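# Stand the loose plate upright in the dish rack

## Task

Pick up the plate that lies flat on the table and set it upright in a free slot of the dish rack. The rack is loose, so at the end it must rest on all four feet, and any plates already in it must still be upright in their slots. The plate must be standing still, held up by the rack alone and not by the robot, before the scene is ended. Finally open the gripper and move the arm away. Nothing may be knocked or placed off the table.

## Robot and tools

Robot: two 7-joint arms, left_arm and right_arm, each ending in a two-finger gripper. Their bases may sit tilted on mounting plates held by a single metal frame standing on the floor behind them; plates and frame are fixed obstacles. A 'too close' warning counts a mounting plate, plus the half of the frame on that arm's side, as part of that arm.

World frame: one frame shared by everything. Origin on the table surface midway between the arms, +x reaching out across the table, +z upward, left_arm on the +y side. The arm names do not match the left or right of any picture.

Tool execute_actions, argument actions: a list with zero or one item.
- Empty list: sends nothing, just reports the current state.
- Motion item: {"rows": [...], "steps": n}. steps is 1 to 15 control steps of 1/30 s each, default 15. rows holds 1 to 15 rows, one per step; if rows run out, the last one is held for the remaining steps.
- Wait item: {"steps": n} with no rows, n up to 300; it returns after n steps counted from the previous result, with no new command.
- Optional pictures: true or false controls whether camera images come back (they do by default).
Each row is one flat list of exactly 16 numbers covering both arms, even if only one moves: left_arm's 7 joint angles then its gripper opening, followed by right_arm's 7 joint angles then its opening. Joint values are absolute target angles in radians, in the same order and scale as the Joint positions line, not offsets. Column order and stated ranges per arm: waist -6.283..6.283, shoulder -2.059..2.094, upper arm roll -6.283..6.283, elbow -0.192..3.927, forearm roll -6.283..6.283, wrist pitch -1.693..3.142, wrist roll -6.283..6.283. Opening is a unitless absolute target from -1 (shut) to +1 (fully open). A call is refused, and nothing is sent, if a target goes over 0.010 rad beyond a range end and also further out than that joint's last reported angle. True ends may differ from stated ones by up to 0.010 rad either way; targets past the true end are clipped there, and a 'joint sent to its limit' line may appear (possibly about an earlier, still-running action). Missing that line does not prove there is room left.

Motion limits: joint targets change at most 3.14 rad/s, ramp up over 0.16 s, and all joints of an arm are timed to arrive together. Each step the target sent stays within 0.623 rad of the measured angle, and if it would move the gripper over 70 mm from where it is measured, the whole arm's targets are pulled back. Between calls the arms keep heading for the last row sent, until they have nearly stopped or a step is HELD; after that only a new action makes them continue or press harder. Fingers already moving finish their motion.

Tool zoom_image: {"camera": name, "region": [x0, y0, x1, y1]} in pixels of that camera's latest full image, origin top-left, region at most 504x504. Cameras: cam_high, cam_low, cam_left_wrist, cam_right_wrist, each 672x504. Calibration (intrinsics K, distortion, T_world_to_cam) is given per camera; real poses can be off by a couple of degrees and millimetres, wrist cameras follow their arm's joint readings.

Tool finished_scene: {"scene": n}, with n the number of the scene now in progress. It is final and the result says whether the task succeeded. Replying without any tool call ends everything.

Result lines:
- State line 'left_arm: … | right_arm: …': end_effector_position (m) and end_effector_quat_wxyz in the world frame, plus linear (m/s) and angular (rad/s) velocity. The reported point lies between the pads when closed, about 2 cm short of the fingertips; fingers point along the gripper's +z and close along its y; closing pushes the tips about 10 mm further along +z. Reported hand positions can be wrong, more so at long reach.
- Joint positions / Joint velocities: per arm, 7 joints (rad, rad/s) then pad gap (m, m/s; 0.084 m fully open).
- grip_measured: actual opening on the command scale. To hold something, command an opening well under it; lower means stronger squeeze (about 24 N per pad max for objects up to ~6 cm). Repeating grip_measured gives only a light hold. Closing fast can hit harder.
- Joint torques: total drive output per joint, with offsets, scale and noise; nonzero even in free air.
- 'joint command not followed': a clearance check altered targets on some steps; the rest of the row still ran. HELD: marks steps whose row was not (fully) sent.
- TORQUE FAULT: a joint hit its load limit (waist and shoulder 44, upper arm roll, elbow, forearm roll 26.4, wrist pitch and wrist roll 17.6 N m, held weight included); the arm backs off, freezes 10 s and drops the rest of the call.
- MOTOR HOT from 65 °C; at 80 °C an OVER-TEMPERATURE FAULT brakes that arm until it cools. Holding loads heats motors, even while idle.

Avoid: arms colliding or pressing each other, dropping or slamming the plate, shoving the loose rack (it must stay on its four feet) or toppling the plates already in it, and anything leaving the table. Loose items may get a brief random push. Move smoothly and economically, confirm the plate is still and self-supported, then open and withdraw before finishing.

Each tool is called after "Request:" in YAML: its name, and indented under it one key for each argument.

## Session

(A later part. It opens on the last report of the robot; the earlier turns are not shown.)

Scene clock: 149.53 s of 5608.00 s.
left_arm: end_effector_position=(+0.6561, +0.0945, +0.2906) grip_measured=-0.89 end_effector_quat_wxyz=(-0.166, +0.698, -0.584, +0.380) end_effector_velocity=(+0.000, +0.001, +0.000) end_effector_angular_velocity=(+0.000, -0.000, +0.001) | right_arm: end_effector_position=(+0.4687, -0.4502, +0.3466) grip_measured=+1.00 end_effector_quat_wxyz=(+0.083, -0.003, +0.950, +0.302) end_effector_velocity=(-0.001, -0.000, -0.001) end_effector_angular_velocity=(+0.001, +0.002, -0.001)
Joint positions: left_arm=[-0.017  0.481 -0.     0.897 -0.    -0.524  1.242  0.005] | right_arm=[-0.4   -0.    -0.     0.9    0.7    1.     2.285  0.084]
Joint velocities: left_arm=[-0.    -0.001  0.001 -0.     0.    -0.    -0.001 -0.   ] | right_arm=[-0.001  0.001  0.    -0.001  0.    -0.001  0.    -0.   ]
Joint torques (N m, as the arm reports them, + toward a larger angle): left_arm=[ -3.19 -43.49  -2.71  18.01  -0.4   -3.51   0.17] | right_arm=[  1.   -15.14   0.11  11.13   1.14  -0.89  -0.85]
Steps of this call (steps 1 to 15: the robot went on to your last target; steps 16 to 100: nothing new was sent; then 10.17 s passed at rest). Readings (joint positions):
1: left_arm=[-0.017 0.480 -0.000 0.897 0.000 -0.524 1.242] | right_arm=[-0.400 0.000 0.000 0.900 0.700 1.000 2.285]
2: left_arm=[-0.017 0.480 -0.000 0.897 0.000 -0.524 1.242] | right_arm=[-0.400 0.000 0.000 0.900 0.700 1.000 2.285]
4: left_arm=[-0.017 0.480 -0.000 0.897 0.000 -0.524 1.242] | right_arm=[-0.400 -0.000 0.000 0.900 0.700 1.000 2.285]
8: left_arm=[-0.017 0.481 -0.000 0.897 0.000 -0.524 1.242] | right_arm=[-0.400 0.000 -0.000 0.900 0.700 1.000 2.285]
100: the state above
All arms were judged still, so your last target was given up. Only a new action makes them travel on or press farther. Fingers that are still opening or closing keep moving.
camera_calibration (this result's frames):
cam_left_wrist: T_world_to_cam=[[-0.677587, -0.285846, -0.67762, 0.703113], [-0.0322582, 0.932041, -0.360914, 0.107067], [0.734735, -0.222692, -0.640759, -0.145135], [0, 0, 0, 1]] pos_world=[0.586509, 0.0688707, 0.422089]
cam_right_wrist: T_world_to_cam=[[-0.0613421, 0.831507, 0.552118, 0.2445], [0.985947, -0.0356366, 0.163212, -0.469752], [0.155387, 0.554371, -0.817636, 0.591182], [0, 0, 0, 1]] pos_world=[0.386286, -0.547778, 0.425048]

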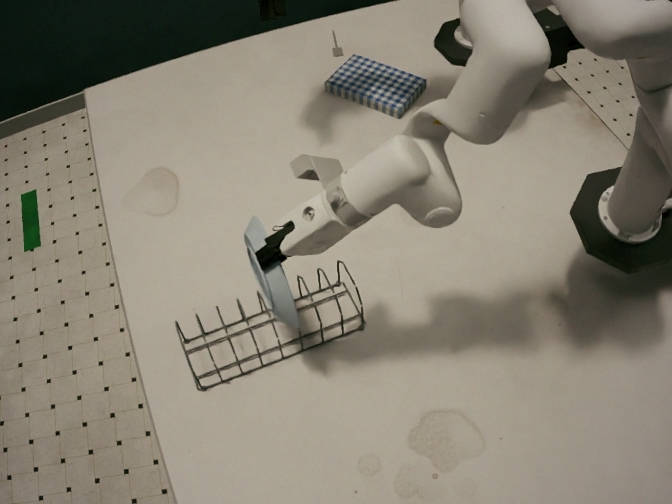

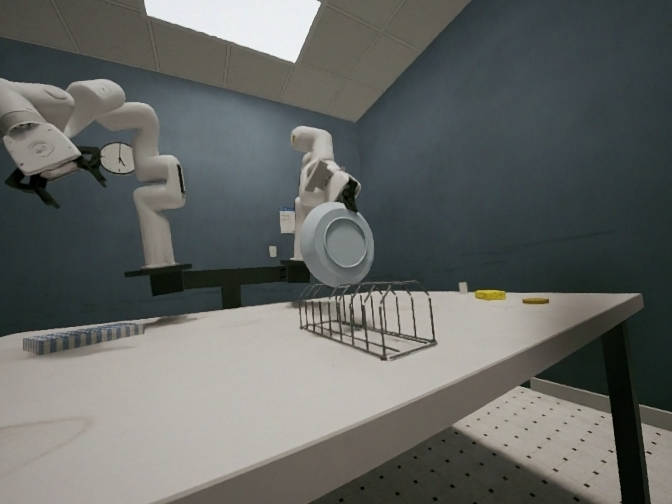

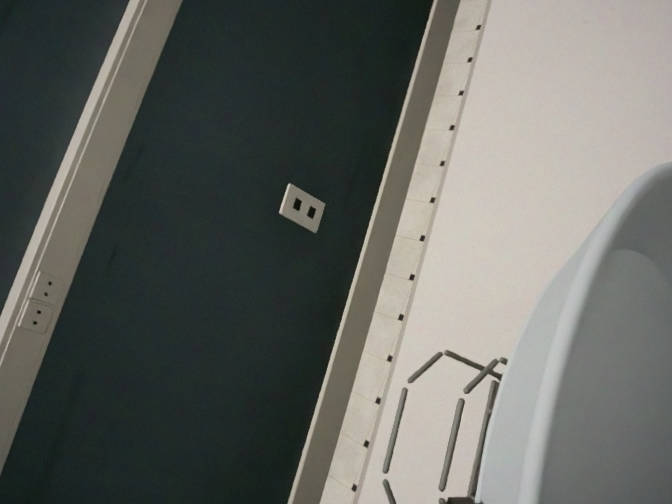

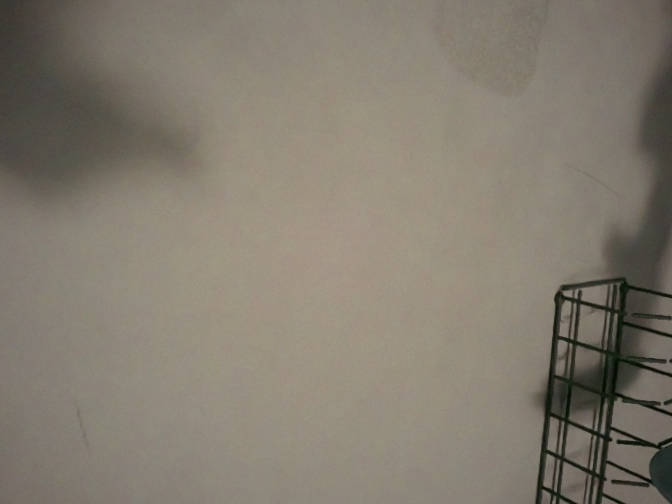

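Request:
execute_actions:
  actions:
    - {"rows":[[-0.0169,0.487,0,0.899,0,-0.528,1.243,-1,-0.4,0,0,0.9,0.7,1,2.285,1],[-0.0169,0.4940,0,0.9011,0,-0.5329,1.243,-1,-0.4,0,0,0.9,0.7,1,2.285,1],[-0.0164,0.5025,0,0.9036,0,-0.5389,1.2436,-1,-0.4,0,0,0.9,0.7,1,2.285,1],[-0.0159,0.5132,0,0.9068,0,-0.5464,1.2443,-1,-0.4,0,0,0.9,0.7,1,2.285,1],[-0.0154,0.524,0,0.9102,0,-0.5538,1.245,-1,-0.4,0,0,0.9,0.7,1,2.285,1],[-0.015,0.5348,0,0.9137,0,-0.5611,1.2456,-1,-0.4,0,0,0.9,0.7,1,2.285,1],[-0.0145,0.5456,0,0.9173,0,-0.5683,1.2462,-1,-0.4,0,0,0.9,0.7,1,2.285,1],[-0.014,0.5565,0,0.921,0,-0.5755,1.247,-1,-0.4,0,0,0.9,0.7,1,2.285,1],[-0.0135,0.5674,0,0.9249,0,-0.5825,1.2476,-1,-0.4,0,0,0.9,0.7,1,2.285,1],[-0.013,0.5783,0,0.9288,0,-0.5895,1.248,-1,-0.4,0,0,0.9,0.7,1,2.285,1],[-0.0126,0.5893,0,0.9329,0,-0.5964,1.249,-1,-0.4,0,0,0.9,0.7,1,2.285,1],[-0.0121,0.6003,0,0.9372,0,-0.6031,1.2495,-1,-0.4,0,0,0.9,0.7,1,2.285,1],[-0.0116,0.6113,0,0.9415,0,-0.6098,1.25,-1,-0.4,0,0,0.9,0.7,1,2.285,1]],"steps":15}

Request:
zoom_image:
  camera: "cam_high"
  region: [170, 200, 380, 400]

Scene clock: 156.47 s of 5608.00 s.
left_arm: end_effector_position=(+0.6566, +0.0937, +0.2542) grip_measured=-0.89 end_effector_quat_wxyz=(-0.168, +0.697, -0.585, +0.380) end_effector_velocity=(+0.001, -0.010, -0.072) end_effector_angular_velocity=(+0.007, +0.013, -0.013) | right_arm: end_effector_position=(+0.4687, -0.4502, +0.3466) grip_measured=+1.00 end_effector_quat_wxyz=(+0.083, -0.003, +0.950, +0.302) end_effector_velocity=(+0.000, +0.000, +0.000) end_effector_angular_velocity=(-0.001, -0.001, +0.001)
Joint positions: left_arm=[-0.012  0.593 -0.     0.935  0.    -0.599  1.249  0.005] | right_arm=[-0.4   -0.    -0.     0.9    0.7    1.     2.285  0.084]
Joint velocities: left_arm=[ 0.006  0.217 -0.008  0.096  0.005 -0.106  0.011 -0.001] | right_arm=[ 0.001 -0.001  0.     0.     0.    -0.    -0.     0.   ]
Joint torques (N m, as the arm reports them, + toward a larger angle): left_arm=[ -3.09 -44.09  -2.41  13.91  -0.61  -3.59   0.16] | right_arm=[  0.94 -15.04   0.04  11.12   1.15  -1.13  -0.84]
Steps of this call (steps 1 to 90: nothing new was sent; then 3.43 s passed at rest; steps 91 to 105: all 15 steps of this action). Readings (joint positions):
91: left_arm=[-0.017 0.481 0.000 0.897 -0.000 -0.524 1.242] | right_arm=[-0.400 0.000 0.000 0.900 0.700 1.000 2.285]
92: left_arm=[-0.017 0.482 -0.000 0.897 0.000 -0.525 1.242] | right_arm=[-0.400 0.000 0.000 0.900 0.700 1.000 2.285]
94: left_arm=[-0.017 0.489 -0.000 0.900 0.000 -0.530 1.243] | right_arm=[-0.400 0.000 -0.000 0.900 0.700 1.000 2.285]
98: left_arm=[-0.016 0.522 -0.000 0.910 0.000 -0.552 1.245] | right_arm=[-0.400 -0.000 -0.000 0.900 0.700 1.000 2.285]
105: the state above
camera_calibration (this result's frames):
cam_left_wrist: T_world_to_cam=[[-0.675867, -0.282407, -0.680772, 0.67789], [-0.0315006, 0.933902, -0.35614, 0.0928588], [0.73635, -0.219258, -0.640089, -0.170663], [0, 0, 0, 1]] pos_world=[0.586756, 0.0673003, 0.385319]
cam_right_wrist: T_world_to_cam=[[-0.0613425, 0.831507, 0.552117, 0.2445], [0.985947, -0.0356362, 0.163212, -0.469752], [0.155387, 0.554371, -0.817636, 0.591182], [0, 0, 0, 1]] pos_world=[0.386287, -0.547778, 0.425048]

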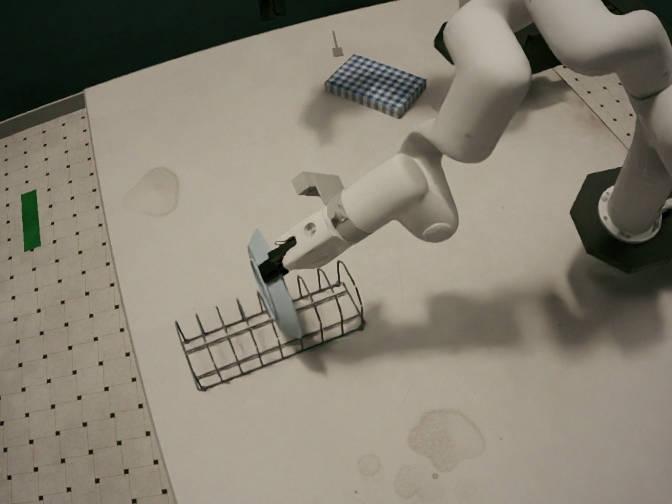

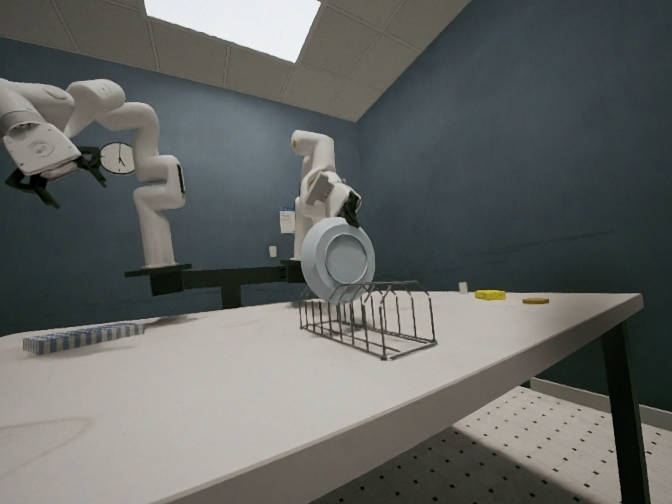

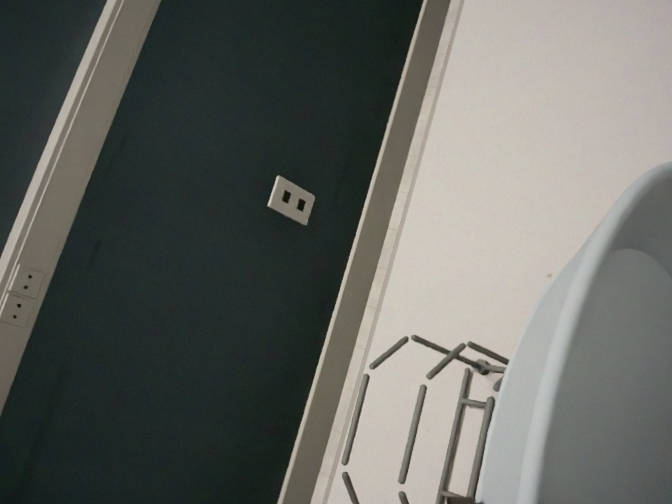

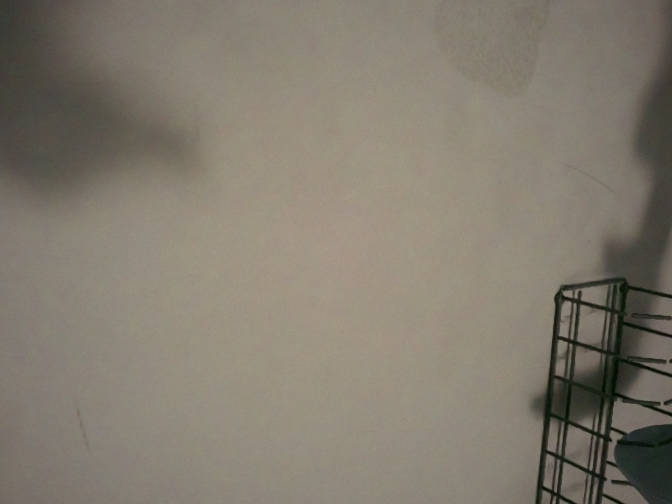

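Region (170, 200, 380, 400) of cam_high's 672x504 image, scaled by 2.400, with more detail than that image has; it fills the top 480 rows of this view, and the rest is white.

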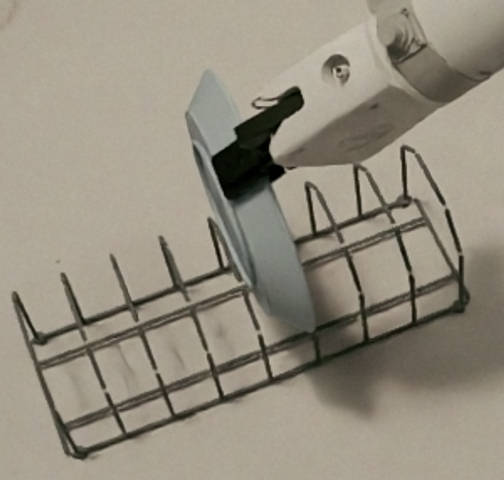

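Request:
execute_actions:
  actions:
    - {"rows":[[-0.0112,0.6205,0,0.9453,0,-0.6152,1.2508,-1,-0.4,0,0,0.9,0.7,1,2.285,1],[-0.0108,0.6297,0,0.9491,0,-0.6206,1.2513,-1,-0.4,0,0,0.9,0.7,1,2.285,1],[-0.0104,0.639,0,0.953,0,-0.626,1.2519,-1,-0.4,0,0,0.9,0.7,1,2.285,1],[-0.01,0.6483,0,0.9569,0,-0.6314,1.2524,-1,-0.4,0,0,0.9,0.7,1,2.285,1],[-0.0096,0.6576,0,0.961,0,-0.6366,1.253,-1,-0.4,0,0,0.9,0.7,1,2.285,1],[-0.0092,0.6669,0,0.9652,0,-0.6417,1.2535,-1,-0.4,0,0,0.9,0.7,1,2.285,1],[-0.0088,0.6763,0,0.9694,0,-0.6469,1.254,-1,-0.4,0,0,0.9,0.7,1,2.285,1],[-0.0084,0.6857,0,0.9738,0,-0.6519,1.2546,-1,-0.4,0,0,0.9,0.7,1,2.285,1],[-0.008,0.6951,0,0.9782,0,-0.6569,1.2552,-1,-0.4,0,0,0.9,0.7,1,2.285,1],[-0.0076,0.7045,0,0.9827,0,-0.6618,1.2557,-1,-0.4,0,0,0.9,0.7,1,2.285,1],[-0.0072,0.7139,0,0.9873,0,-0.6666,1.2562,-1,-0.4,0,0,0.9,0.7,1,2.285,1],[-0.0068,0.7234,0,0.9919,0,-0.6715,1.2568,-1,-0.4,0,0,0.9,0.7,1,2.285,1],[-0.0064,0.7329,0,0.9967,0,-0.6762,1.2574,-1,-0.4,0,0,0.9,0.7,1,2.285,1]],"steps":15}
  pictures: false

Request:
execute_actions:
  actions:
    - {"steps":8}

Request:
zoom_image:
  camera: "cam_low"
  region: [290, 250, 450, 370]

Scene clock: 169.90 s of 5608.00 s.
left_arm: end_effector_position=(+0.6562, +0.0932, +0.2132) grip_measured=-0.89 end_effector_quat_wxyz=(-0.170, +0.697, -0.586, +0.377) end_effector_velocity=(-0.009, -0.001, -0.075) end_effector_angular_velocity=(+0.015, +0.028, -0.003) | right_arm: end_effector_position=(+0.4687, -0.4502, +0.3466) grip_measured=+1.00 end_effector_quat_wxyz=(+0.083, -0.003, +0.950, +0.302) end_effector_velocity=(-0.000, +0.000, +0.000) end_effector_angular_velocity=(-0.000, +0.001, +0.001)
Joint positions: left_arm=[-0.007  0.718  0.     0.989 -0.    -0.668  1.256  0.005] | right_arm=[-0.4    0.    -0.     0.9    0.7    1.     2.285  0.084]
Joint velocities: left_arm=[ 0.008  0.206  0.     0.086 -0.001 -0.09   0.012  0.   ] | right_arm=[ 0.001 -0.001 -0.    -0.001 -0.001  0.     0.001  0.   ]
Joint torques (N m, as the arm reports them, + toward a larger angle): left_arm=[ -3.78 -51.27  -2.84  15.41  -0.27  -3.74   0.09] | right_arm=[  1.02 -15.22   0.07  11.12   1.05  -1.02  -0.69]
Steps of this call (steps 1 to 30: the robot went on to your last target; steps 31 to 120: nothing new was sent; then 8.93 s passed at rest; steps 121 to 135: all 15 steps of this action). Readings (joint positions):
121: left_arm=[-0.012 0.611 -0.000 0.942 0.000 -0.610 1.250] | right_arm=[-0.400 -0.000 -0.000 0.900 0.700 1.000 2.285]
122: left_arm=[-0.012 0.613 -0.000 0.942 0.000 -0.611 1.250] | right_arm=[-0.400 0.000 0.000 0.900 0.700 1.000 2.285]
124: left_arm=[-0.011 0.622 -0.000 0.947 0.000 -0.617 1.251] | right_arm=[-0.400 -0.000 -0.000 0.900 0.700 1.000 2.285]
128: left_arm=[-0.010 0.655 -0.000 0.960 0.000 -0.635 1.253] | right_arm=[-0.400 -0.000 -0.000 0.900 0.700 1.000 2.285]
135: the state above

Scene clock: 170.17 s of 5608.00 s.
left_arm: end_effector_position=(+0.6564, +0.0930, +0.2092) grip_measured=-0.89 end_effector_quat_wxyz=(-0.171, +0.696, -0.586, +0.378) end_effector_velocity=(-0.002, -0.002, -0.003) end_effector_angular_velocity=(-0.001, +0.002, -0.003) | right_arm: end_effector_position=(+0.4687, -0.4502, +0.3466) grip_measured=+1.00 end_effector_quat_wxyz=(+0.083, -0.003, +0.950, +0.302) end_effector_velocity=(+0.001, -0.000, +0.001) end_effector_angular_velocity=(-0.001, -0.002, -0.001)
Joint positions: left_arm=[-0.006  0.732 -0.     0.996  0.    -0.676  1.257  0.005] | right_arm=[-0.4   -0.    -0.     0.9    0.7    1.     2.285  0.084]
Joint velocities: left_arm=[-0.001  0.008 -0.002  0.001  0.    -0.005  0.     0.   ] | right_arm=[-0.    -0.001  0.     0.001  0.    -0.001  0.    -0.   ]
Joint torques (N m, as the arm reports them, + toward a larger angle): left_arm=[ -3.48 -45.99  -2.84  15.32  -0.38  -3.63   0.14] | right_arm=[  0.49 -15.22   0.07  10.95   1.13  -0.99  -0.75]
Steps of this call (steps 1 to 8: the robot went on to your last target). Readings (joint positions):
1: left_arm=[-0.007 0.724 0.000 0.991 -0.000 -0.671 1.257] | right_arm=[-0.400 0.000 -0.000 0.900 0.700 1.000 2.285]
2: left_arm=[-0.007 0.727 0.000 0.993 -0.000 -0.672 1.257] | right_arm=[-0.400 -0.000 0.000 0.900 0.700 1.000 2.285]
4: left_arm=[-0.006 0.730 0.000 0.995 -0.000 -0.674 1.257] | right_arm=[-0.400 -0.000 -0.000 0.900 0.700 1.000 2.285]
8: the state above
camera_calibration (this result's frames):
cam_left_wrist: T_world_to_cam=[[-0.675586, -0.277817, -0.682936, 0.646777], [-0.0316165, 0.936354, -0.349631, 0.075946], [0.736603, -0.214614, -0.641371, -0.199751], [0, 0, 0, 1]] pos_world=[0.586492, 0.0657043, 0.340146]
cam_right_wrist: T_world_to_cam=[[-0.0613425, 0.831507, 0.552117, 0.2445], [0.985947, -0.0356363, 0.163212, -0.469752], [0.155387, 0.55437, -0.817636, 0.591182], [0, 0, 0, 1]] pos_world=[0.386287, -0.547778, 0.425048]

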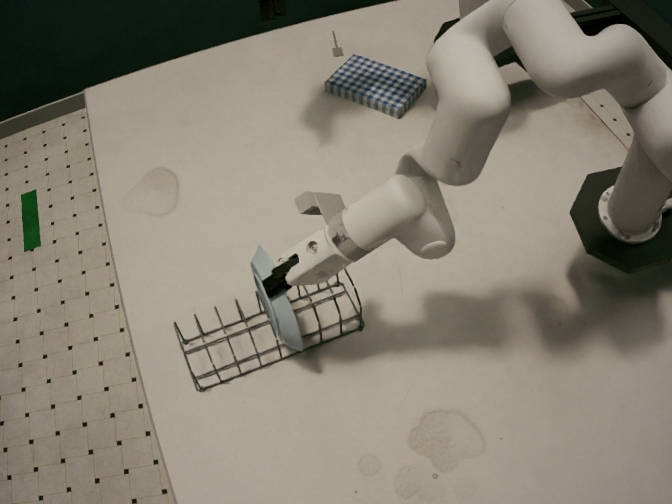

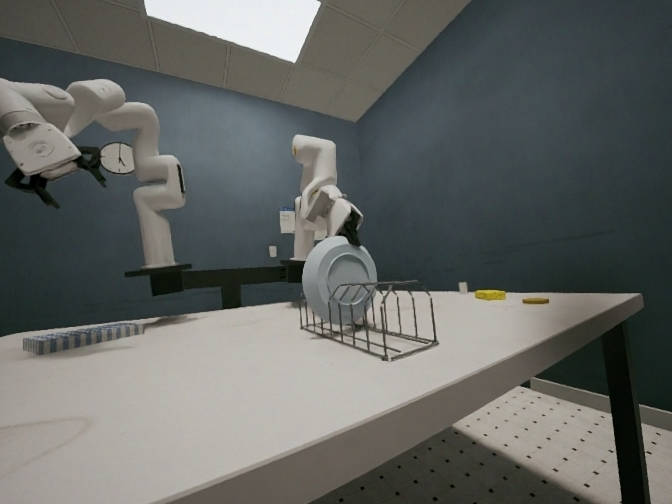

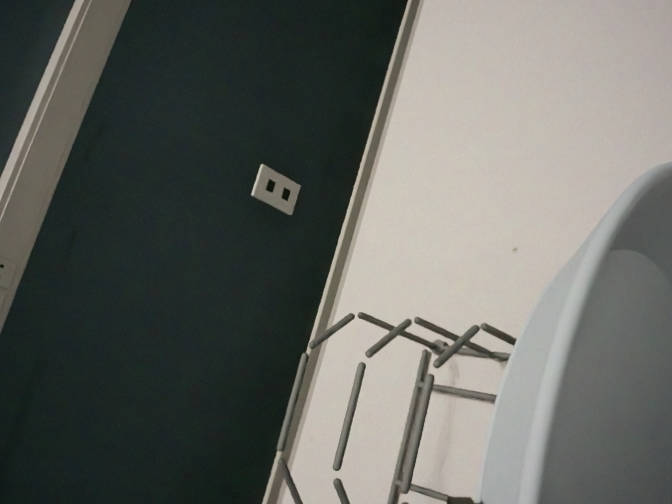

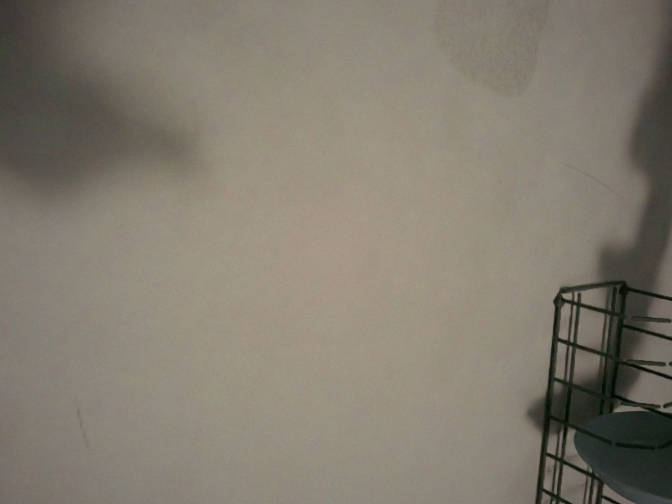

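Region (290, 250, 450, 370) of cam_low's 672x504 image, scaled by 3.150, with more detail than that image has; it fills the top 378 rows of this view, and the rest is white.

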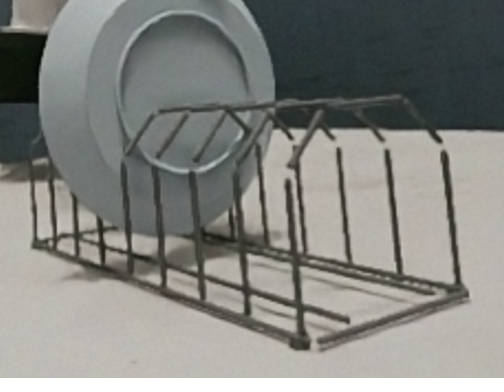

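Request:
execute_actions:
  actions:
    - {"rows":[[-0.0062,0.7376,0,0.9991,0,-0.6785,1.2577,-1,-0.4,0,0,0.9,0.7,1,2.285,1],[-0.006,0.7424,0,1.0016,0,-0.6808,1.258,-1,-0.4,0,0,0.9,0.7,1,2.285,1],[-0.0058,0.7471,0,1.004,0,-0.6831,1.2582,-1,-0.4,0,0,0.9,0.7,1,2.285,1],[-0.0056,0.7519,0,1.0065,0,-0.6854,1.2585,-1,-0.4,0,0,0.9,0.7,1,2.285,1],[-0.0054,0.7567,0,1.009,0,-0.6877,1.2587,-1,-0.4,0,0,0.9,0.7,1,2.285,1],[-0.0052,0.7615,0,1.0115,0,-0.69,1.259,-1,-0.4,0,0,0.9,0.7,1,2.285,1],[-0.005,0.7663,0,1.014,0,-0.6923,1.2593,-1,-0.4,0,0,0.9,0.7,1,2.285,1],[-0.0048,0.7711,0,1.0166,0,-0.6945,1.2596,-1,-0.4,0,0,0.9,0.7,1,2.285,1]],"steps":15}

Request:
zoom_image:
  camera: "cam_low"
  region: [290, 250, 450, 370]

Scene clock: 176.17 s of 5608.00 s.
left_arm: end_effector_position=(+0.6563, +0.0929, +0.1969) grip_measured=-0.89 end_effector_quat_wxyz=(-0.172, +0.696, -0.586, +0.377) end_effector_velocity=(+0.001, -0.002, -0.001) end_effector_angular_velocity=(-0.001, -0.003, -0.003) | right_arm: end_effector_position=(+0.4687, -0.4502, +0.3466) grip_measured=+1.00 end_effector_quat_wxyz=(+0.083, -0.003, +0.950, +0.302) end_effector_velocity=(+0.000, -0.001, +0.001) end_effector_angular_velocity=(-0.001, -0.002, -0.003)
Joint positions: left_arm=[-0.005  0.77   0.     1.016 -0.    -0.694  1.26   0.005] | right_arm=[-0.4   -0.    -0.     0.9    0.7    1.     2.285  0.084]
Joint velocities: left_arm=[-0.001  0.008 -0.002  0.006  0.001 -0.005  0.001  0.   ] | right_arm=[-0.001 -0.002 -0.001  0.     0.    -0.001  0.001  0.   ]
Joint torques (N m, as the arm reports them, + toward a larger angle): left_arm=[ -3.49 -46.24  -2.81  14.56  -0.28  -3.54   0.15] | right_arm=[  1.03 -14.97   0.08  11.     0.98  -0.94  -0.84]
Steps of this call (steps 1 to 30: the robot went on to your last target; steps 31 to 120: nothing new was sent; then 1.50 s passed at rest; steps 121 to 135: all 15 steps of this action). Readings (joint positions):
121: left_arm=[-0.006 0.733 -0.000 0.997 0.000 -0.676 1.257] | right_arm=[-0.400 -0.000 0.000 0.900 0.700 1.000 2.285]
122: left_arm=[-0.006 0.734 -0.000 0.997 0.000 -0.677 1.257] | right_arm=[-0.400 0.000 0.000 0.900 0.700 1.000 2.285]
124: left_arm=[-0.006 0.739 -0.000 1.000 0.000 -0.679 1.258] | right_arm=[-0.400 -0.000 -0.000 0.900 0.700 1.000 2.285]
128: left_arm=[-0.005 0.756 0.000 1.009 -0.000 -0.687 1.259] | right_arm=[-0.400 0.000 0.000 0.900 0.700 1.000 2.285]
135: the state above
camera_calibration (this result's frames):
cam_left_wrist: T_world_to_cam=[[-0.67556, -0.276698, -0.683416, 0.638234], [-0.0318358, 0.936993, -0.347895, 0.0714971], [0.736618, -0.213267, -0.641803, -0.207649], [0, 0, 0, 1]] pos_world=[0.586399, 0.0653213, 0.327783]
cam_right_wrist: T_world_to_cam=[[-0.0613422, 0.831507, 0.552117, 0.2445], [0.985947, -0.0356366, 0.163212, -0.469752], [0.155388, 0.55437, -0.817636, 0.591182], [0, 0, 0, 1]] pos_world=[0.386287, -0.547778, 0.425048]

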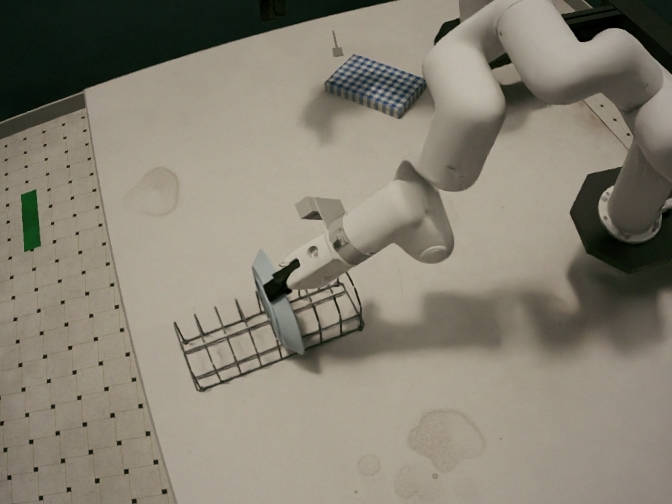

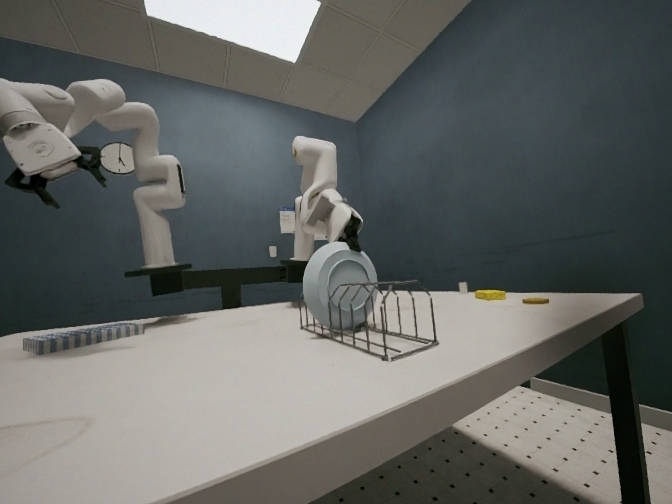

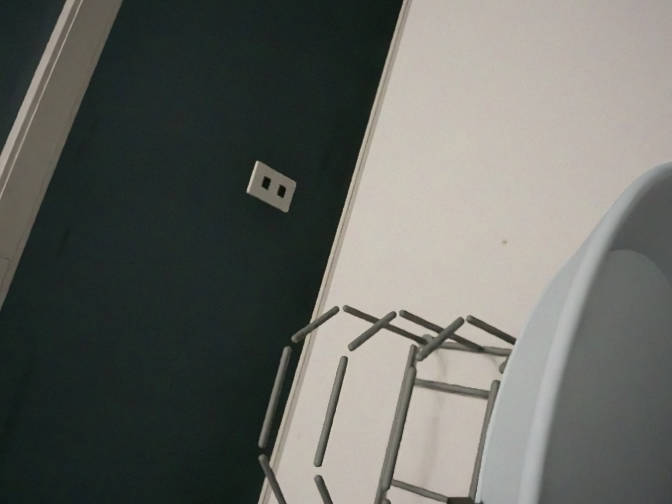

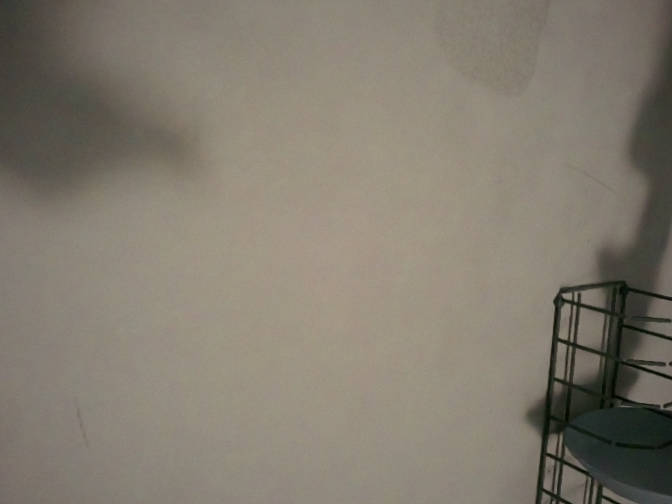

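Region (290, 250, 450, 370) of cam_low's 672x504 image, scaled by 3.150, with more detail than that image has; it fills the top 378 rows of this view, and the rest is white.

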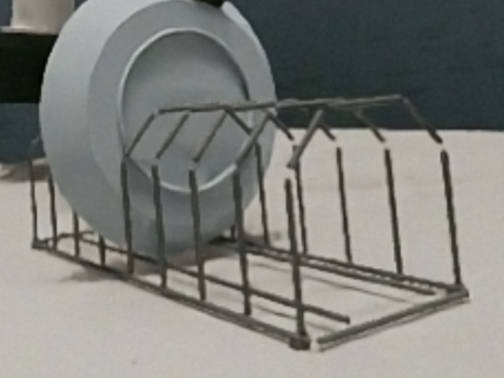

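Request:
execute_actions:
  actions:
    - {"rows":[[-0.0046,0.7759,0,1.0192,0,-0.6967,1.26,-1,-0.4,0,0,0.9,0.7,1,2.285,1],[-0.0044,0.7807,0,1.0218,0,-0.6989,1.26,-1,-0.4,0,0,0.9,0.7,1,2.285,1]],"steps":9}
  pictures: false

Request:
execute_actions:
  actions:
    - {"rows":[[-0.0044,0.7807,0,1.0218,0,-0.6989,1.26,-0.94,-0.4,0,0,0.9,0.7,1,2.285,1],[-0.0044,0.7807,0,1.0218,0,-0.6989,1.26,-0.9,-0.4,0,0,0.9,0.7,1,2.285,1],[-0.0044,0.7807,0,1.0218,0,-0.6989,1.26,-0.87,-0.4,0,0,0.9,0.7,1,2.285,1],[-0.0044,0.7807,0,1.0218,0,-0.6989,1.26,-0.84,-0.4,0,0,0.9,0.7,1,2.285,1],[-0.0044,0.7807,0,1.0218,0,-0.6989,1.26,-0.81,-0.4,0,0,0.9,0.7,1,2.285,1],[-0.0044,0.7807,0,1.0218,0,-0.6989,1.26,-0.77,-0.4,0,0,0.9,0.7,1,2.285,1],[-0.0044,0.7807,0,1.0218,0,-0.6989,1.26,-0.72,-0.4,0,0,0.9,0.7,1,2.285,1],[-0.0044,0.7807,0,1.0218,0,-0.6989,1.26,-0.66,-0.4,0,0,0.9,0.7,1,2.285,1],[-0.0044,0.7807,0,1.0218,0,-0.6989,1.26,-0.58,-0.4,0,0,0.9,0.7,1,2.285,1],[-0.0044,0.7807,0,1.0218,0,-0.6989,1.26,-0.5,-0.4,0,0,0.9,0.7,1,2.285,1],[-0.0044,0.7807,0,1.0218,0,-0.6989,1.26,-0.4,-0.4,0,0,0.9,0.7,1,2.285,1],[-0.0044,0.7807,0,1.0218,0,-0.6989,1.26,-0.3,-0.4,0,0,0.9,0.7,1,2.285,1],[-0.0044,0.7807,0,1.0218,0,-0.6989,1.26,-0.2,-0.4,0,0,0.9,0.7,1,2.285,1]],"steps":15}
  pictures: false

Request:
execute_actions:
  actions:
    - {"steps":6}

Scene clock: 184.33 s of 5608.00 s.
left_arm: end_effector_position=(+0.6576, +0.0925, +0.1958) grip_measured=-0.89 end_effector_quat_wxyz=(-0.173, +0.695, -0.585, +0.379) end_effector_velocity=(+0.001, +0.001, -0.001) end_effector_angular_velocity=(+0.001, -0.002, +0.002) | right_arm: end_effector_position=(+0.4687, -0.4502, +0.3466) grip_measured=+1.00 end_effector_quat_wxyz=(+0.083, -0.003, +0.950, +0.302) end_effector_velocity=(-0.001, +0.001, -0.000) end_effector_angular_velocity=(+0.002, +0.002, +0.001)
Joint positions: left_arm=[-0.005  0.778 -0.     1.023  0.    -0.7    1.26   0.005] | right_arm=[-0.4    0.     0.     0.9    0.7    1.     2.285  0.084]
Joint velocities: left_arm=[ 0.001  0.006  0.001  0.006 -0.001 -0.002 -0.     0.   ] | right_arm=[ 0.     0.001 -0.    -0.001  0.     0.002 -0.     0.   ]
Joint torques (N m, as the arm reports them, + toward a larger angle): left_arm=[ -2.91 -36.72  -2.14  10.77  -0.66  -0.69   0.  ] | right_arm=[  0.74 -15.39   0.12  11.15   1.17  -1.1   -0.8 ]
Steps of this call (steps 1 to 15: the robot went on to your last target; steps 16 to 100: nothing new was sent; then 4.53 s passed at rest; steps 101 to 109: all 9 steps of this action). Readings (joint positions):
101: left_arm=[-0.005 0.771 -0.000 1.017 0.000 -0.695 1.260] | right_arm=[-0.400 0.000 0.000 0.900 0.700 1.000 2.285]
102: left_arm=[-0.005 0.772 -0.000 1.017 0.000 -0.695 1.260] | right_arm=[-0.400 -0.000 -0.000 0.900 0.700 1.000 2.285]
104: left_arm=[-0.005 0.775 -0.000 1.020 0.000 -0.698 1.260] | right_arm=[-0.400 -0.000 -0.000 0.900 0.700 1.000 2.285]
108: left_arm=[-0.005 0.778 -0.000 1.023 0.000 -0.700 1.260] | right_arm=[-0.400 0.000 -0.000 0.900 0.700 1.000 2.285]
109: the state above

Scene clock: 184.83 s of 5608.00 s.
left_arm: end_effector_position=(+0.6553, +0.0932, +0.1920) grip_measured=-0.22 end_effector_quat_wxyz=(-0.171, +0.697, -0.586, +0.376) end_effector_velocity=(+0.009, -0.003, +0.014) end_effector_angular_velocity=(-0.008, -0.031, -0.001) | right_arm: end_effector_position=(+0.4687, -0.4502, +0.3466) grip_measured=+1.00 end_effector_quat_wxyz=(+0.083, -0.003, +0.950, +0.302) end_effector_velocity=(-0.001, -0.000, -0.001) end_effector_angular_velocity=(-0.000, +0.001, -0.001)
Joint positions: left_arm=[-0.004  0.782  0.     1.021 -0.    -0.698  1.26   0.035] | right_arm=[-0.4    0.     0.     0.9    0.7    1.     2.285  0.084]
Joint velocities: left_arm=[-0.002 -0.011 -0.002  0.012  0.002 -0.008 -0.001  0.002] | right_arm=[-0.001  0.    -0.    -0.001 -0.    -0.001 -0.    -0.   ]
Joint torques (N m, as the arm reports them, + toward a larger angle): left_arm=[ -3.15 -42.83  -2.48  12.25  -0.37  -2.32   0.26] | right_arm=[  0.74 -15.1   -0.09  10.95   1.18  -0.94  -0.76]
Steps of this call (steps 1 to 15: all 15 steps of this action). Readings (joint positions):
1: left_arm=[-0.005 0.778 -0.000 1.023 0.000 -0.701 1.260] | right_arm=[-0.400 -0.000 -0.000 0.900 0.700 1.000 2.285]
2: left_arm=[-0.005 0.779 -0.000 1.023 0.000 -0.701 1.260] | right_arm=[-0.400 0.000 0.000 0.900 0.700 1.000 2.285]
4: left_arm=[-0.005 0.779 -0.000 1.023 0.000 -0.700 1.260] | right_arm=[-0.400 0.000 -0.000 0.900 0.700 1.000 2.285]
8: left_arm=[-0.005 0.781 -0.000 1.023 -0.000 -0.699 1.260] | right_arm=[-0.400 -0.000 0.000 0.900 0.700 1.000 2.285]
15: the state above

Scene clock: 185.03 s of 5608.00 s.
left_arm: end_effector_position=(+0.6561, +0.0929, +0.1932) grip_measured=-0.22 end_effector_quat_wxyz=(-0.172, +0.696, -0.586, +0.377) end_effector_velocity=(+0.000, -0.001, +0.002) end_effector_angular_velocity=(-0.001, -0.003, -0.002) | right_arm: end_effector_position=(+0.4687, -0.4502, +0.3466) grip_measured=+1.00 end_effector_quat_wxyz=(+0.083, -0.003, +0.950, +0.302) end_effector_velocity=(+0.000, -0.000, +0.001) end_effector_angular_velocity=(-0.002, -0.002, -0.001)
Joint positions: left_arm=[-0.004  0.781  0.     1.022 -0.    -0.699  1.26   0.035] | right_arm=[-0.4    0.    -0.     0.9    0.7    1.     2.285  0.084]
Joint velocities: left_arm=[-0.    -0.002 -0.002 -0.     0.001 -0.002  0.001 -0.   ] | right_arm=[ 0.001 -0.002 -0.001 -0.    -0.    -0.002 -0.    -0.   ]
Joint torques (N m, as the arm reports them, + toward a larger angle): left_arm=[ -3.22 -43.07  -2.46  12.35  -0.41  -2.32   0.25] | right_arm=[  0.85 -15.27  -0.13  11.06   1.06  -1.07  -0.92]
Steps of this call (steps 1 to 6: the robot went on to your last target). Readings (joint positions):
1: left_arm=[-0.004 0.782 0.000 1.021 -0.000 -0.698 1.260] | right_arm=[-0.400 0.000 0.000 0.900 0.700 1.000 2.285]
2: left_arm=[-0.004 0.781 0.000 1.021 -0.000 -0.698 1.260] | right_arm=[-0.400 0.000 -0.000 0.900 0.700 1.000 2.285]
4: left_arm=[-0.004 0.781 0.000 1.022 -0.000 -0.698 1.260] | right_arm=[-0.400 -0.000 -0.000 0.900 0.700 1.000 2.285]
6: the state above
camera_calibration (this result's frames):
cam_left_wrist: T_world_to_cam=[[-0.67603, -0.27642, -0.683063, 0.635752], [-0.0322074, 0.937172, -0.347377, 0.0703367], [0.736169, -0.212838, -0.64246, -0.209476], [0, 0, 0, 1]] pos_world=[0.586262, 0.0652327, 0.324112]
cam_right_wrist: T_world_to_cam=[[-0.0613423, 0.831507, 0.552117, 0.2445], [0.985947, -0.0356365, 0.163212, -0.469752], [0.155388, 0.55437, -0.817636, 0.591182], [0, 0, 0, 1]] pos_world=[0.386287, -0.547778, 0.425048]

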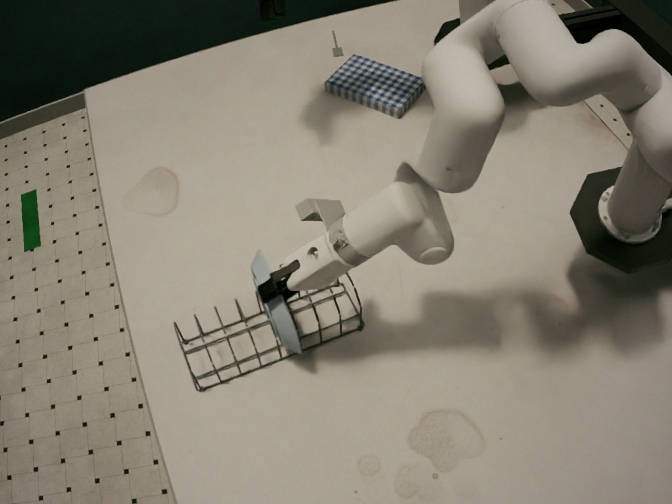

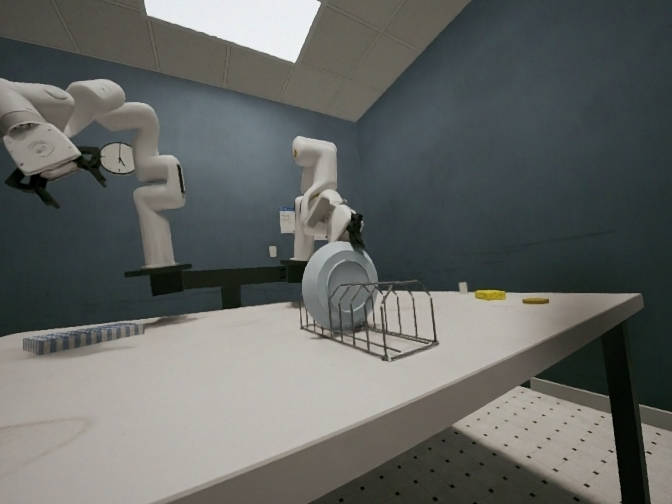

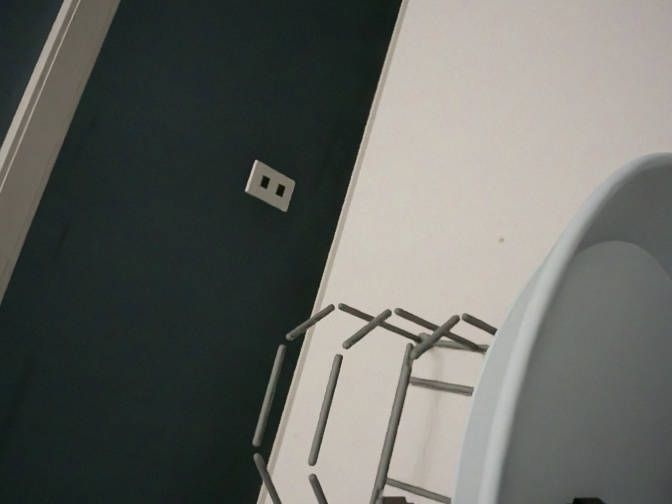

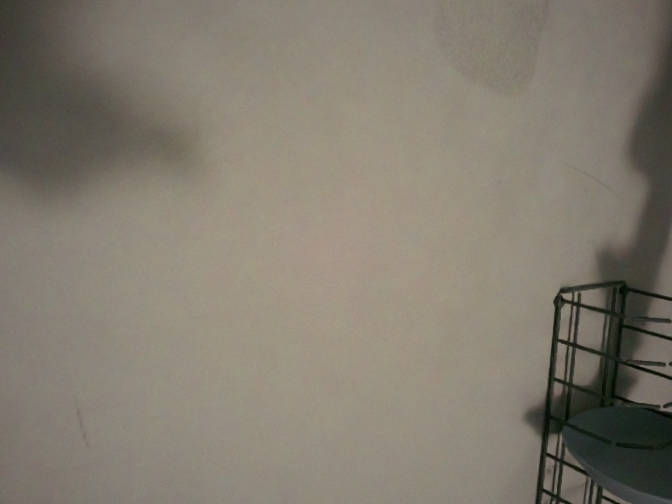

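Request:
execute_actions:
  actions:
    - {"rows":[[-0.0044,0.772,0,1.011,0,-0.701,1.26,-0.2,-0.4,0,0,0.9,0.7,1,2.285,1],[-0.0044,0.757,0,0.992,0,-0.705,1.26,-0.2,-0.4,0,0,0.9,0.7,1,2.285,1],[-0.0044,0.738,0,0.968,0,-0.71,1.26,-0.2,-0.4,0,0,0.9,0.7,1,2.285,1],[-0.0044,0.715,0,0.939,0,-0.716,1.26,-0.2,-0.4,0,0,0.9,0.7,1,2.285,1],[-0.0044,0.689,0,0.907,0,-0.722,1.26,-0.2,-0.4,0,0,0.9,0.7,1,2.285,1],[-0.0044,0.66,0,0.871,0,-0.729,1.26,-0.2,-0.4,0,0,0.9,0.7,1,2.285,1],[-0.0044,0.628,0,0.833,0,-0.735,1.26,-0.2,-0.4,0,0,0.9,0.7,1,2.285,1],[-0.0044,0.596,0,0.797,0,-0.739,1.26,-0.2,-0.4,0,0,0.9,0.7,1,2.285,1],[-0.0044,0.564,0,0.762,0,-0.742,1.26,-0.2,-0.4,0,0,0.9,0.7,1,2.285,1],[-0.0044,0.532,0,0.727,0,-0.745,1.26,-0.2,-0.4,0,0,0.9,0.7,1,2.285,1],[-0.0044,0.5,0,0.692,0,-0.748,1.26,-0.2,-0.4,0,0,0.9,0.7,1,2.285,1],[-0.0044,0.468,0,0.658,0,-0.75,1.26,-0.2,-0.4,0,0,0.9,0.7,1,2.285,1],[0,0.436,0,0.628,0,-0.745,1.26,-0.2,-0.4,0,0,0.9,0.7,1,2.285,1],[0.01,0.404,0,0.6,0,-0.735,1.26,-0.2,-0.4,0,0,0.9,0.7,1,2.285,1],[0.025,0.372,0,0.575,0,-0.72,1.26,-0.2,-0.4,0,0,0.9,0.7,1,2.285,1]],"steps":15}
  pictures: false

Request:
execute_actions:
  actions:
    - {"rows":[[0.045,0.34,0,0.552,0,-0.70,1.26,-0.2,-0.4,0,0,0.9,0.7,1,2.285,1],[0.065,0.308,0,0.53,0,-0.675,1.26,-0.2,-0.4,0,0,0.9,0.7,1,2.285,1],[0.085,0.276,0,0.51,0,-0.645,1.26,-0.2,-0.4,0,0,0.9,0.7,1,2.285,1],[0.105,0.245,0,0.49,0,-0.615,1.26,-0.2,-0.4,0,0,0.9,0.7,1,2.285,1],[0.125,0.215,0,0.47,0,-0.585,1.26,-0.2,-0.4,0,0,0.9,0.7,1,2.285,1],[0.145,0.187,0,0.453,0,-0.555,1.26,-0.2,-0.4,0,0,0.9,0.7,1,2.285,1],[0.162,0.162,0,0.438,0,-0.525,1.26,-0.2,-0.4,0,0,0.9,0.7,1,2.285,1],[0.176,0.14,0,0.425,0,-0.50,1.26,-0.2,-0.4,0,0,0.9,0.7,1,2.285,1],[0.187,0.122,0,0.414,0,-0.478,1.26,-0.2,-0.4,0,0,0.9,0.7,1,2.285,1],[0.195,0.109,0,0.406,0,-0.46,1.26,-0.2,-0.4,0,0,0.9,0.7,1,2.285,1],[0.2,0.1,0,0.4,0,-0.45,1.26,-0.2,-0.4,0,0,0.9,0.7,1,2.285,1]],"steps":15}
  pictures: false

Request:
execute_actions:
  actions:
    - {"steps":20}

Request:
zoom_image:
  camera: "cam_high"
  region: [170, 220, 380, 400]

Scene clock: 201.80 s of 5608.00 s.
left_arm: end_effector_position=(+0.5919, +0.1114, +0.2535) grip_measured=-0.22 end_effector_quat_wxyz=(-0.172, +0.697, -0.586, +0.377) end_effector_velocity=(-0.204, +0.081, +0.179) end_effector_angular_velocity=(+0.007, +0.050, +0.036) | right_arm: end_effector_position=(+0.4687, -0.4502, +0.3466) grip_measured=+1.00 end_effector_quat_wxyz=(+0.083, -0.003, +0.950, +0.302) end_effector_velocity=(+0.001, -0.000, +0.001) end_effector_angular_velocity=(-0.000, -0.002, -0.001)
Joint positions: left_arm=[-0.003  0.498 -0.     0.694  0.    -0.744  1.26   0.035] | right_arm=[-0.4    0.     0.     0.9    0.7    1.     2.285  0.084]
Joint velocities: left_arm=[ 0.058 -0.95  -0.015 -0.97   0.003  0.028  0.001  0.   ] | right_arm=[-0.    -0.001  0.     0.001  0.001 -0.     0.     0.   ]
Joint torques (N m, as the arm reports them, + toward a larger angle): left_arm=[ -1.15 -37.15  -0.99  12.39  -0.52  -2.2    0.26] | right_arm=[  0.65 -14.88   0.2   10.99   1.09  -1.08  -0.79]
Steps of this call (steps 1 to 15: the robot went on to your last target; steps 16 to 100: nothing new was sent; then 12.93 s passed at rest; steps 101 to 115: all 15 steps of this action). Readings (joint positions):
101: left_arm=[-0.004 0.781 -0.000 1.022 0.000 -0.699 1.260] | right_arm=[-0.400 0.000 -0.000 0.900 0.700 1.000 2.285]
102: left_arm=[-0.004 0.779 0.000 1.020 0.000 -0.699 1.260] | right_arm=[-0.400 -0.000 -0.000 0.900 0.700 1.000 2.285]
104: left_arm=[-0.004 0.767 0.000 1.004 0.000 -0.702 1.260] | right_arm=[-0.400 -0.000 -0.000 0.900 0.700 1.000 2.285]
108: left_arm=[-0.004 0.701 0.000 0.922 -0.000 -0.719 1.260] | right_arm=[-0.400 0.000 -0.000 0.900 0.700 1.000 2.285]
115: the state above

Scene clock: 202.30 s of 5608.00 s.
left_arm: end_effector_position=(+0.5159, +0.2255, +0.2785) grip_measured=-0.22 end_effector_quat_wxyz=(-0.160, +0.776, -0.542, +0.281) end_effector_velocity=(-0.046, +0.032, -0.006) end_effector_angular_velocity=(+0.005, +0.142, +0.054) | right_arm: end_effector_position=(+0.4687, -0.4502, +0.3466) grip_measured=+1.00 end_effector_quat_wxyz=(+0.083, -0.003, +0.950, +0.302) end_effector_velocity=(-0.000, +0.000, +0.000) end_effector_angular_velocity=(+0.001, -0.000, -0.000)
Joint positions: left_arm=[ 0.192  0.114  0.001  0.409 -0.    -0.466  1.26   0.035] | right_arm=[-0.4   -0.    -0.     0.9    0.7    1.     2.285  0.084]
Joint velocities: left_arm=[ 0.088 -0.155 -0.018 -0.1    0.004  0.192  0.001 -0.   ] | right_arm=[-0.    -0.     0.    -0.     0.001  0.    -0.     0.   ]
Joint torques (N m, as the arm reports them, + toward a larger angle): left_arm=[ -3.8  -23.57  -2.3   14.23  -0.39  -2.48   0.25] | right_arm=[  1.07 -15.13   0.15  11.07   1.03  -0.95  -0.78]
Steps of this call (steps 1 to 15: all 15 steps of this action). Readings (joint positions):
1: left_arm=[0.000 0.466 -0.001 0.663 0.000 -0.740 1.260] | right_arm=[-0.400 0.000 -0.000 0.900 0.700 1.000 2.285]
2: left_arm=[0.008 0.434 -0.002 0.633 0.000 -0.733 1.260] | right_arm=[-0.400 0.000 0.000 0.900 0.700 1.000 2.285]
4: left_arm=[0.035 0.371 -0.002 0.581 0.000 -0.704 1.260] | right_arm=[-0.400 -0.000 0.000 0.900 0.700 1.000 2.285]
8: left_arm=[0.109 0.246 0.001 0.494 -0.000 -0.607 1.260] | right_arm=[-0.400 0.000 0.000 0.900 0.700 1.000 2.285]
15: the state above

Scene clock: 202.97 s of 5608.00 s.
left_arm: end_effector_position=(+0.5119, +0.2288, +0.2782) grip_measured=-0.22 end_effector_quat_wxyz=(-0.158, +0.779, -0.541, +0.275) end_effector_velocity=(-0.000, +0.001, +0.000) end_effector_angular_velocity=(+0.000, +0.000, +0.002) | right_arm: end_effector_position=(+0.4687, -0.4502, +0.3466) grip_measured=+1.00 end_effector_quat_wxyz=(+0.083, -0.003, +0.950, +0.302) end_effector_velocity=(+0.000, +0.000, +0.001) end_effector_angular_velocity=(-0.000, -0.002, +0.002)
Joint positions: left_arm=[ 0.2    0.1   -0.     0.4    0.    -0.45   1.26   0.035] | right_arm=[-0.4   -0.    -0.     0.9    0.7    1.     2.285  0.084]
Joint velocities: left_arm=[ 0.001 -0.001  0.001 -0.001 -0.     0.    -0.    -0.   ] | right_arm=[ 0.001 -0.002  0.    -0.    -0.     0.001 -0.001 -0.   ]
Joint torques (N m, as the arm reports them, + toward a larger angle): left_arm=[ -2.32 -26.96  -1.15  12.98  -0.45  -2.23   0.2 ] | right_arm=[  1.04 -14.99   0.14  11.14   1.22  -1.09  -0.82]
Steps of this call (steps 1 to 20: the robot went on to your last target). Readings (joint positions):
1: left_arm=[0.194 0.110 0.000 0.406 -0.000 -0.461 1.260] | right_arm=[-0.400 0.000 0.000 0.900 0.700 1.000 2.285]
2: left_arm=[0.196 0.107 -0.000 0.404 0.000 -0.458 1.260] | right_arm=[-0.400 0.000 0.000 0.900 0.700 1.000 2.285]
4: left_arm=[0.198 0.104 -0.001 0.402 0.000 -0.454 1.260] | right_arm=[-0.400 0.000 -0.000 0.900 0.700 1.000 2.285]
8: left_arm=[0.199 0.102 -0.000 0.401 0.000 -0.451 1.260] | right_arm=[-0.400 -0.000 -0.000 0.900 0.700 1.000 2.285]
20: the state above
camera_calibration (this result's frames):
cam_left_wrist: T_world_to_cam=[[-0.741624, -0.385, -0.549335, 0.655121], [-0.269623, 0.920925, -0.281425, 0.0747252], [0.614245, -0.0605978, -0.786785, 0.0479192], [0, 0, 0, 1]] pos_world=[0.476567, 0.186309, 0.418613]
cam_right_wrist: T_world_to_cam=[[-0.0613423, 0.831507, 0.552117, 0.2445], [0.985947, -0.0356363, 0.163212, -0.469752], [0.155387, 0.554371, -0.817636, 0.591182], [0, 0, 0, 1]] pos_world=[0.386287, -0.547778, 0.425048]

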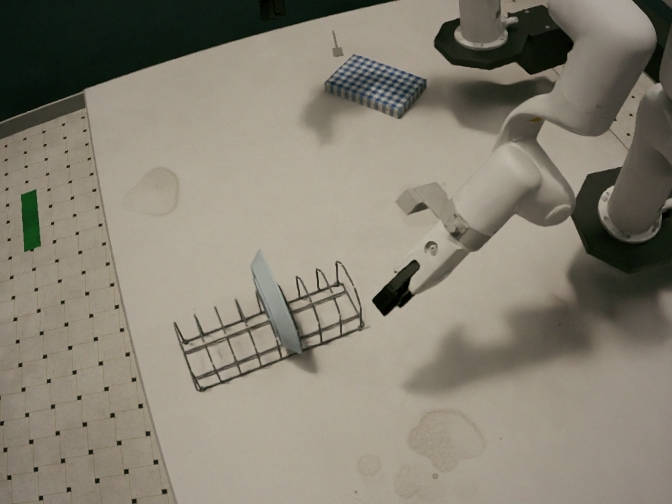

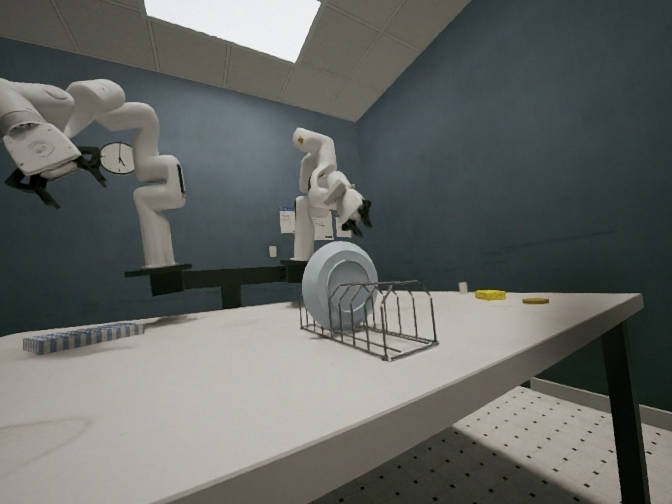

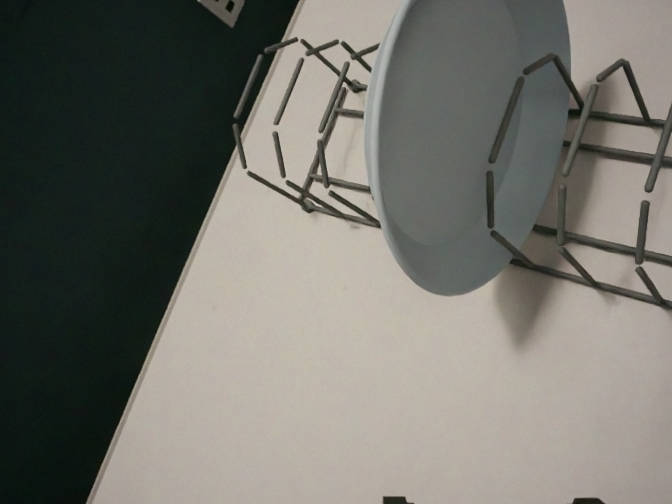

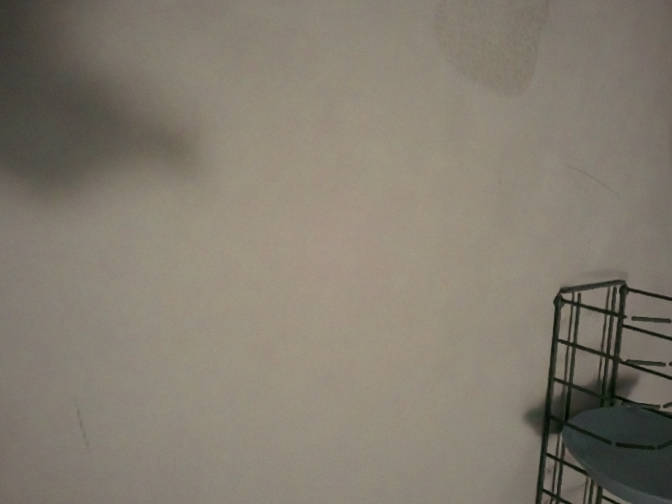

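Region (170, 220, 380, 400) of cam_high's 672x504 image, scaled by 2.400, with more detail than that image has; it fills the top 432 rows of this view, and the rest is white.

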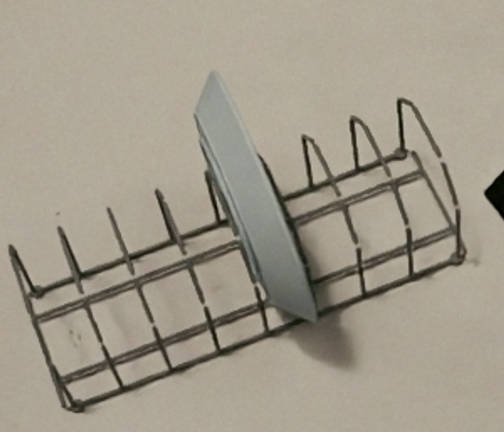

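Request:
finished_scene:
  scene: 2

The scene is finished: the task was done.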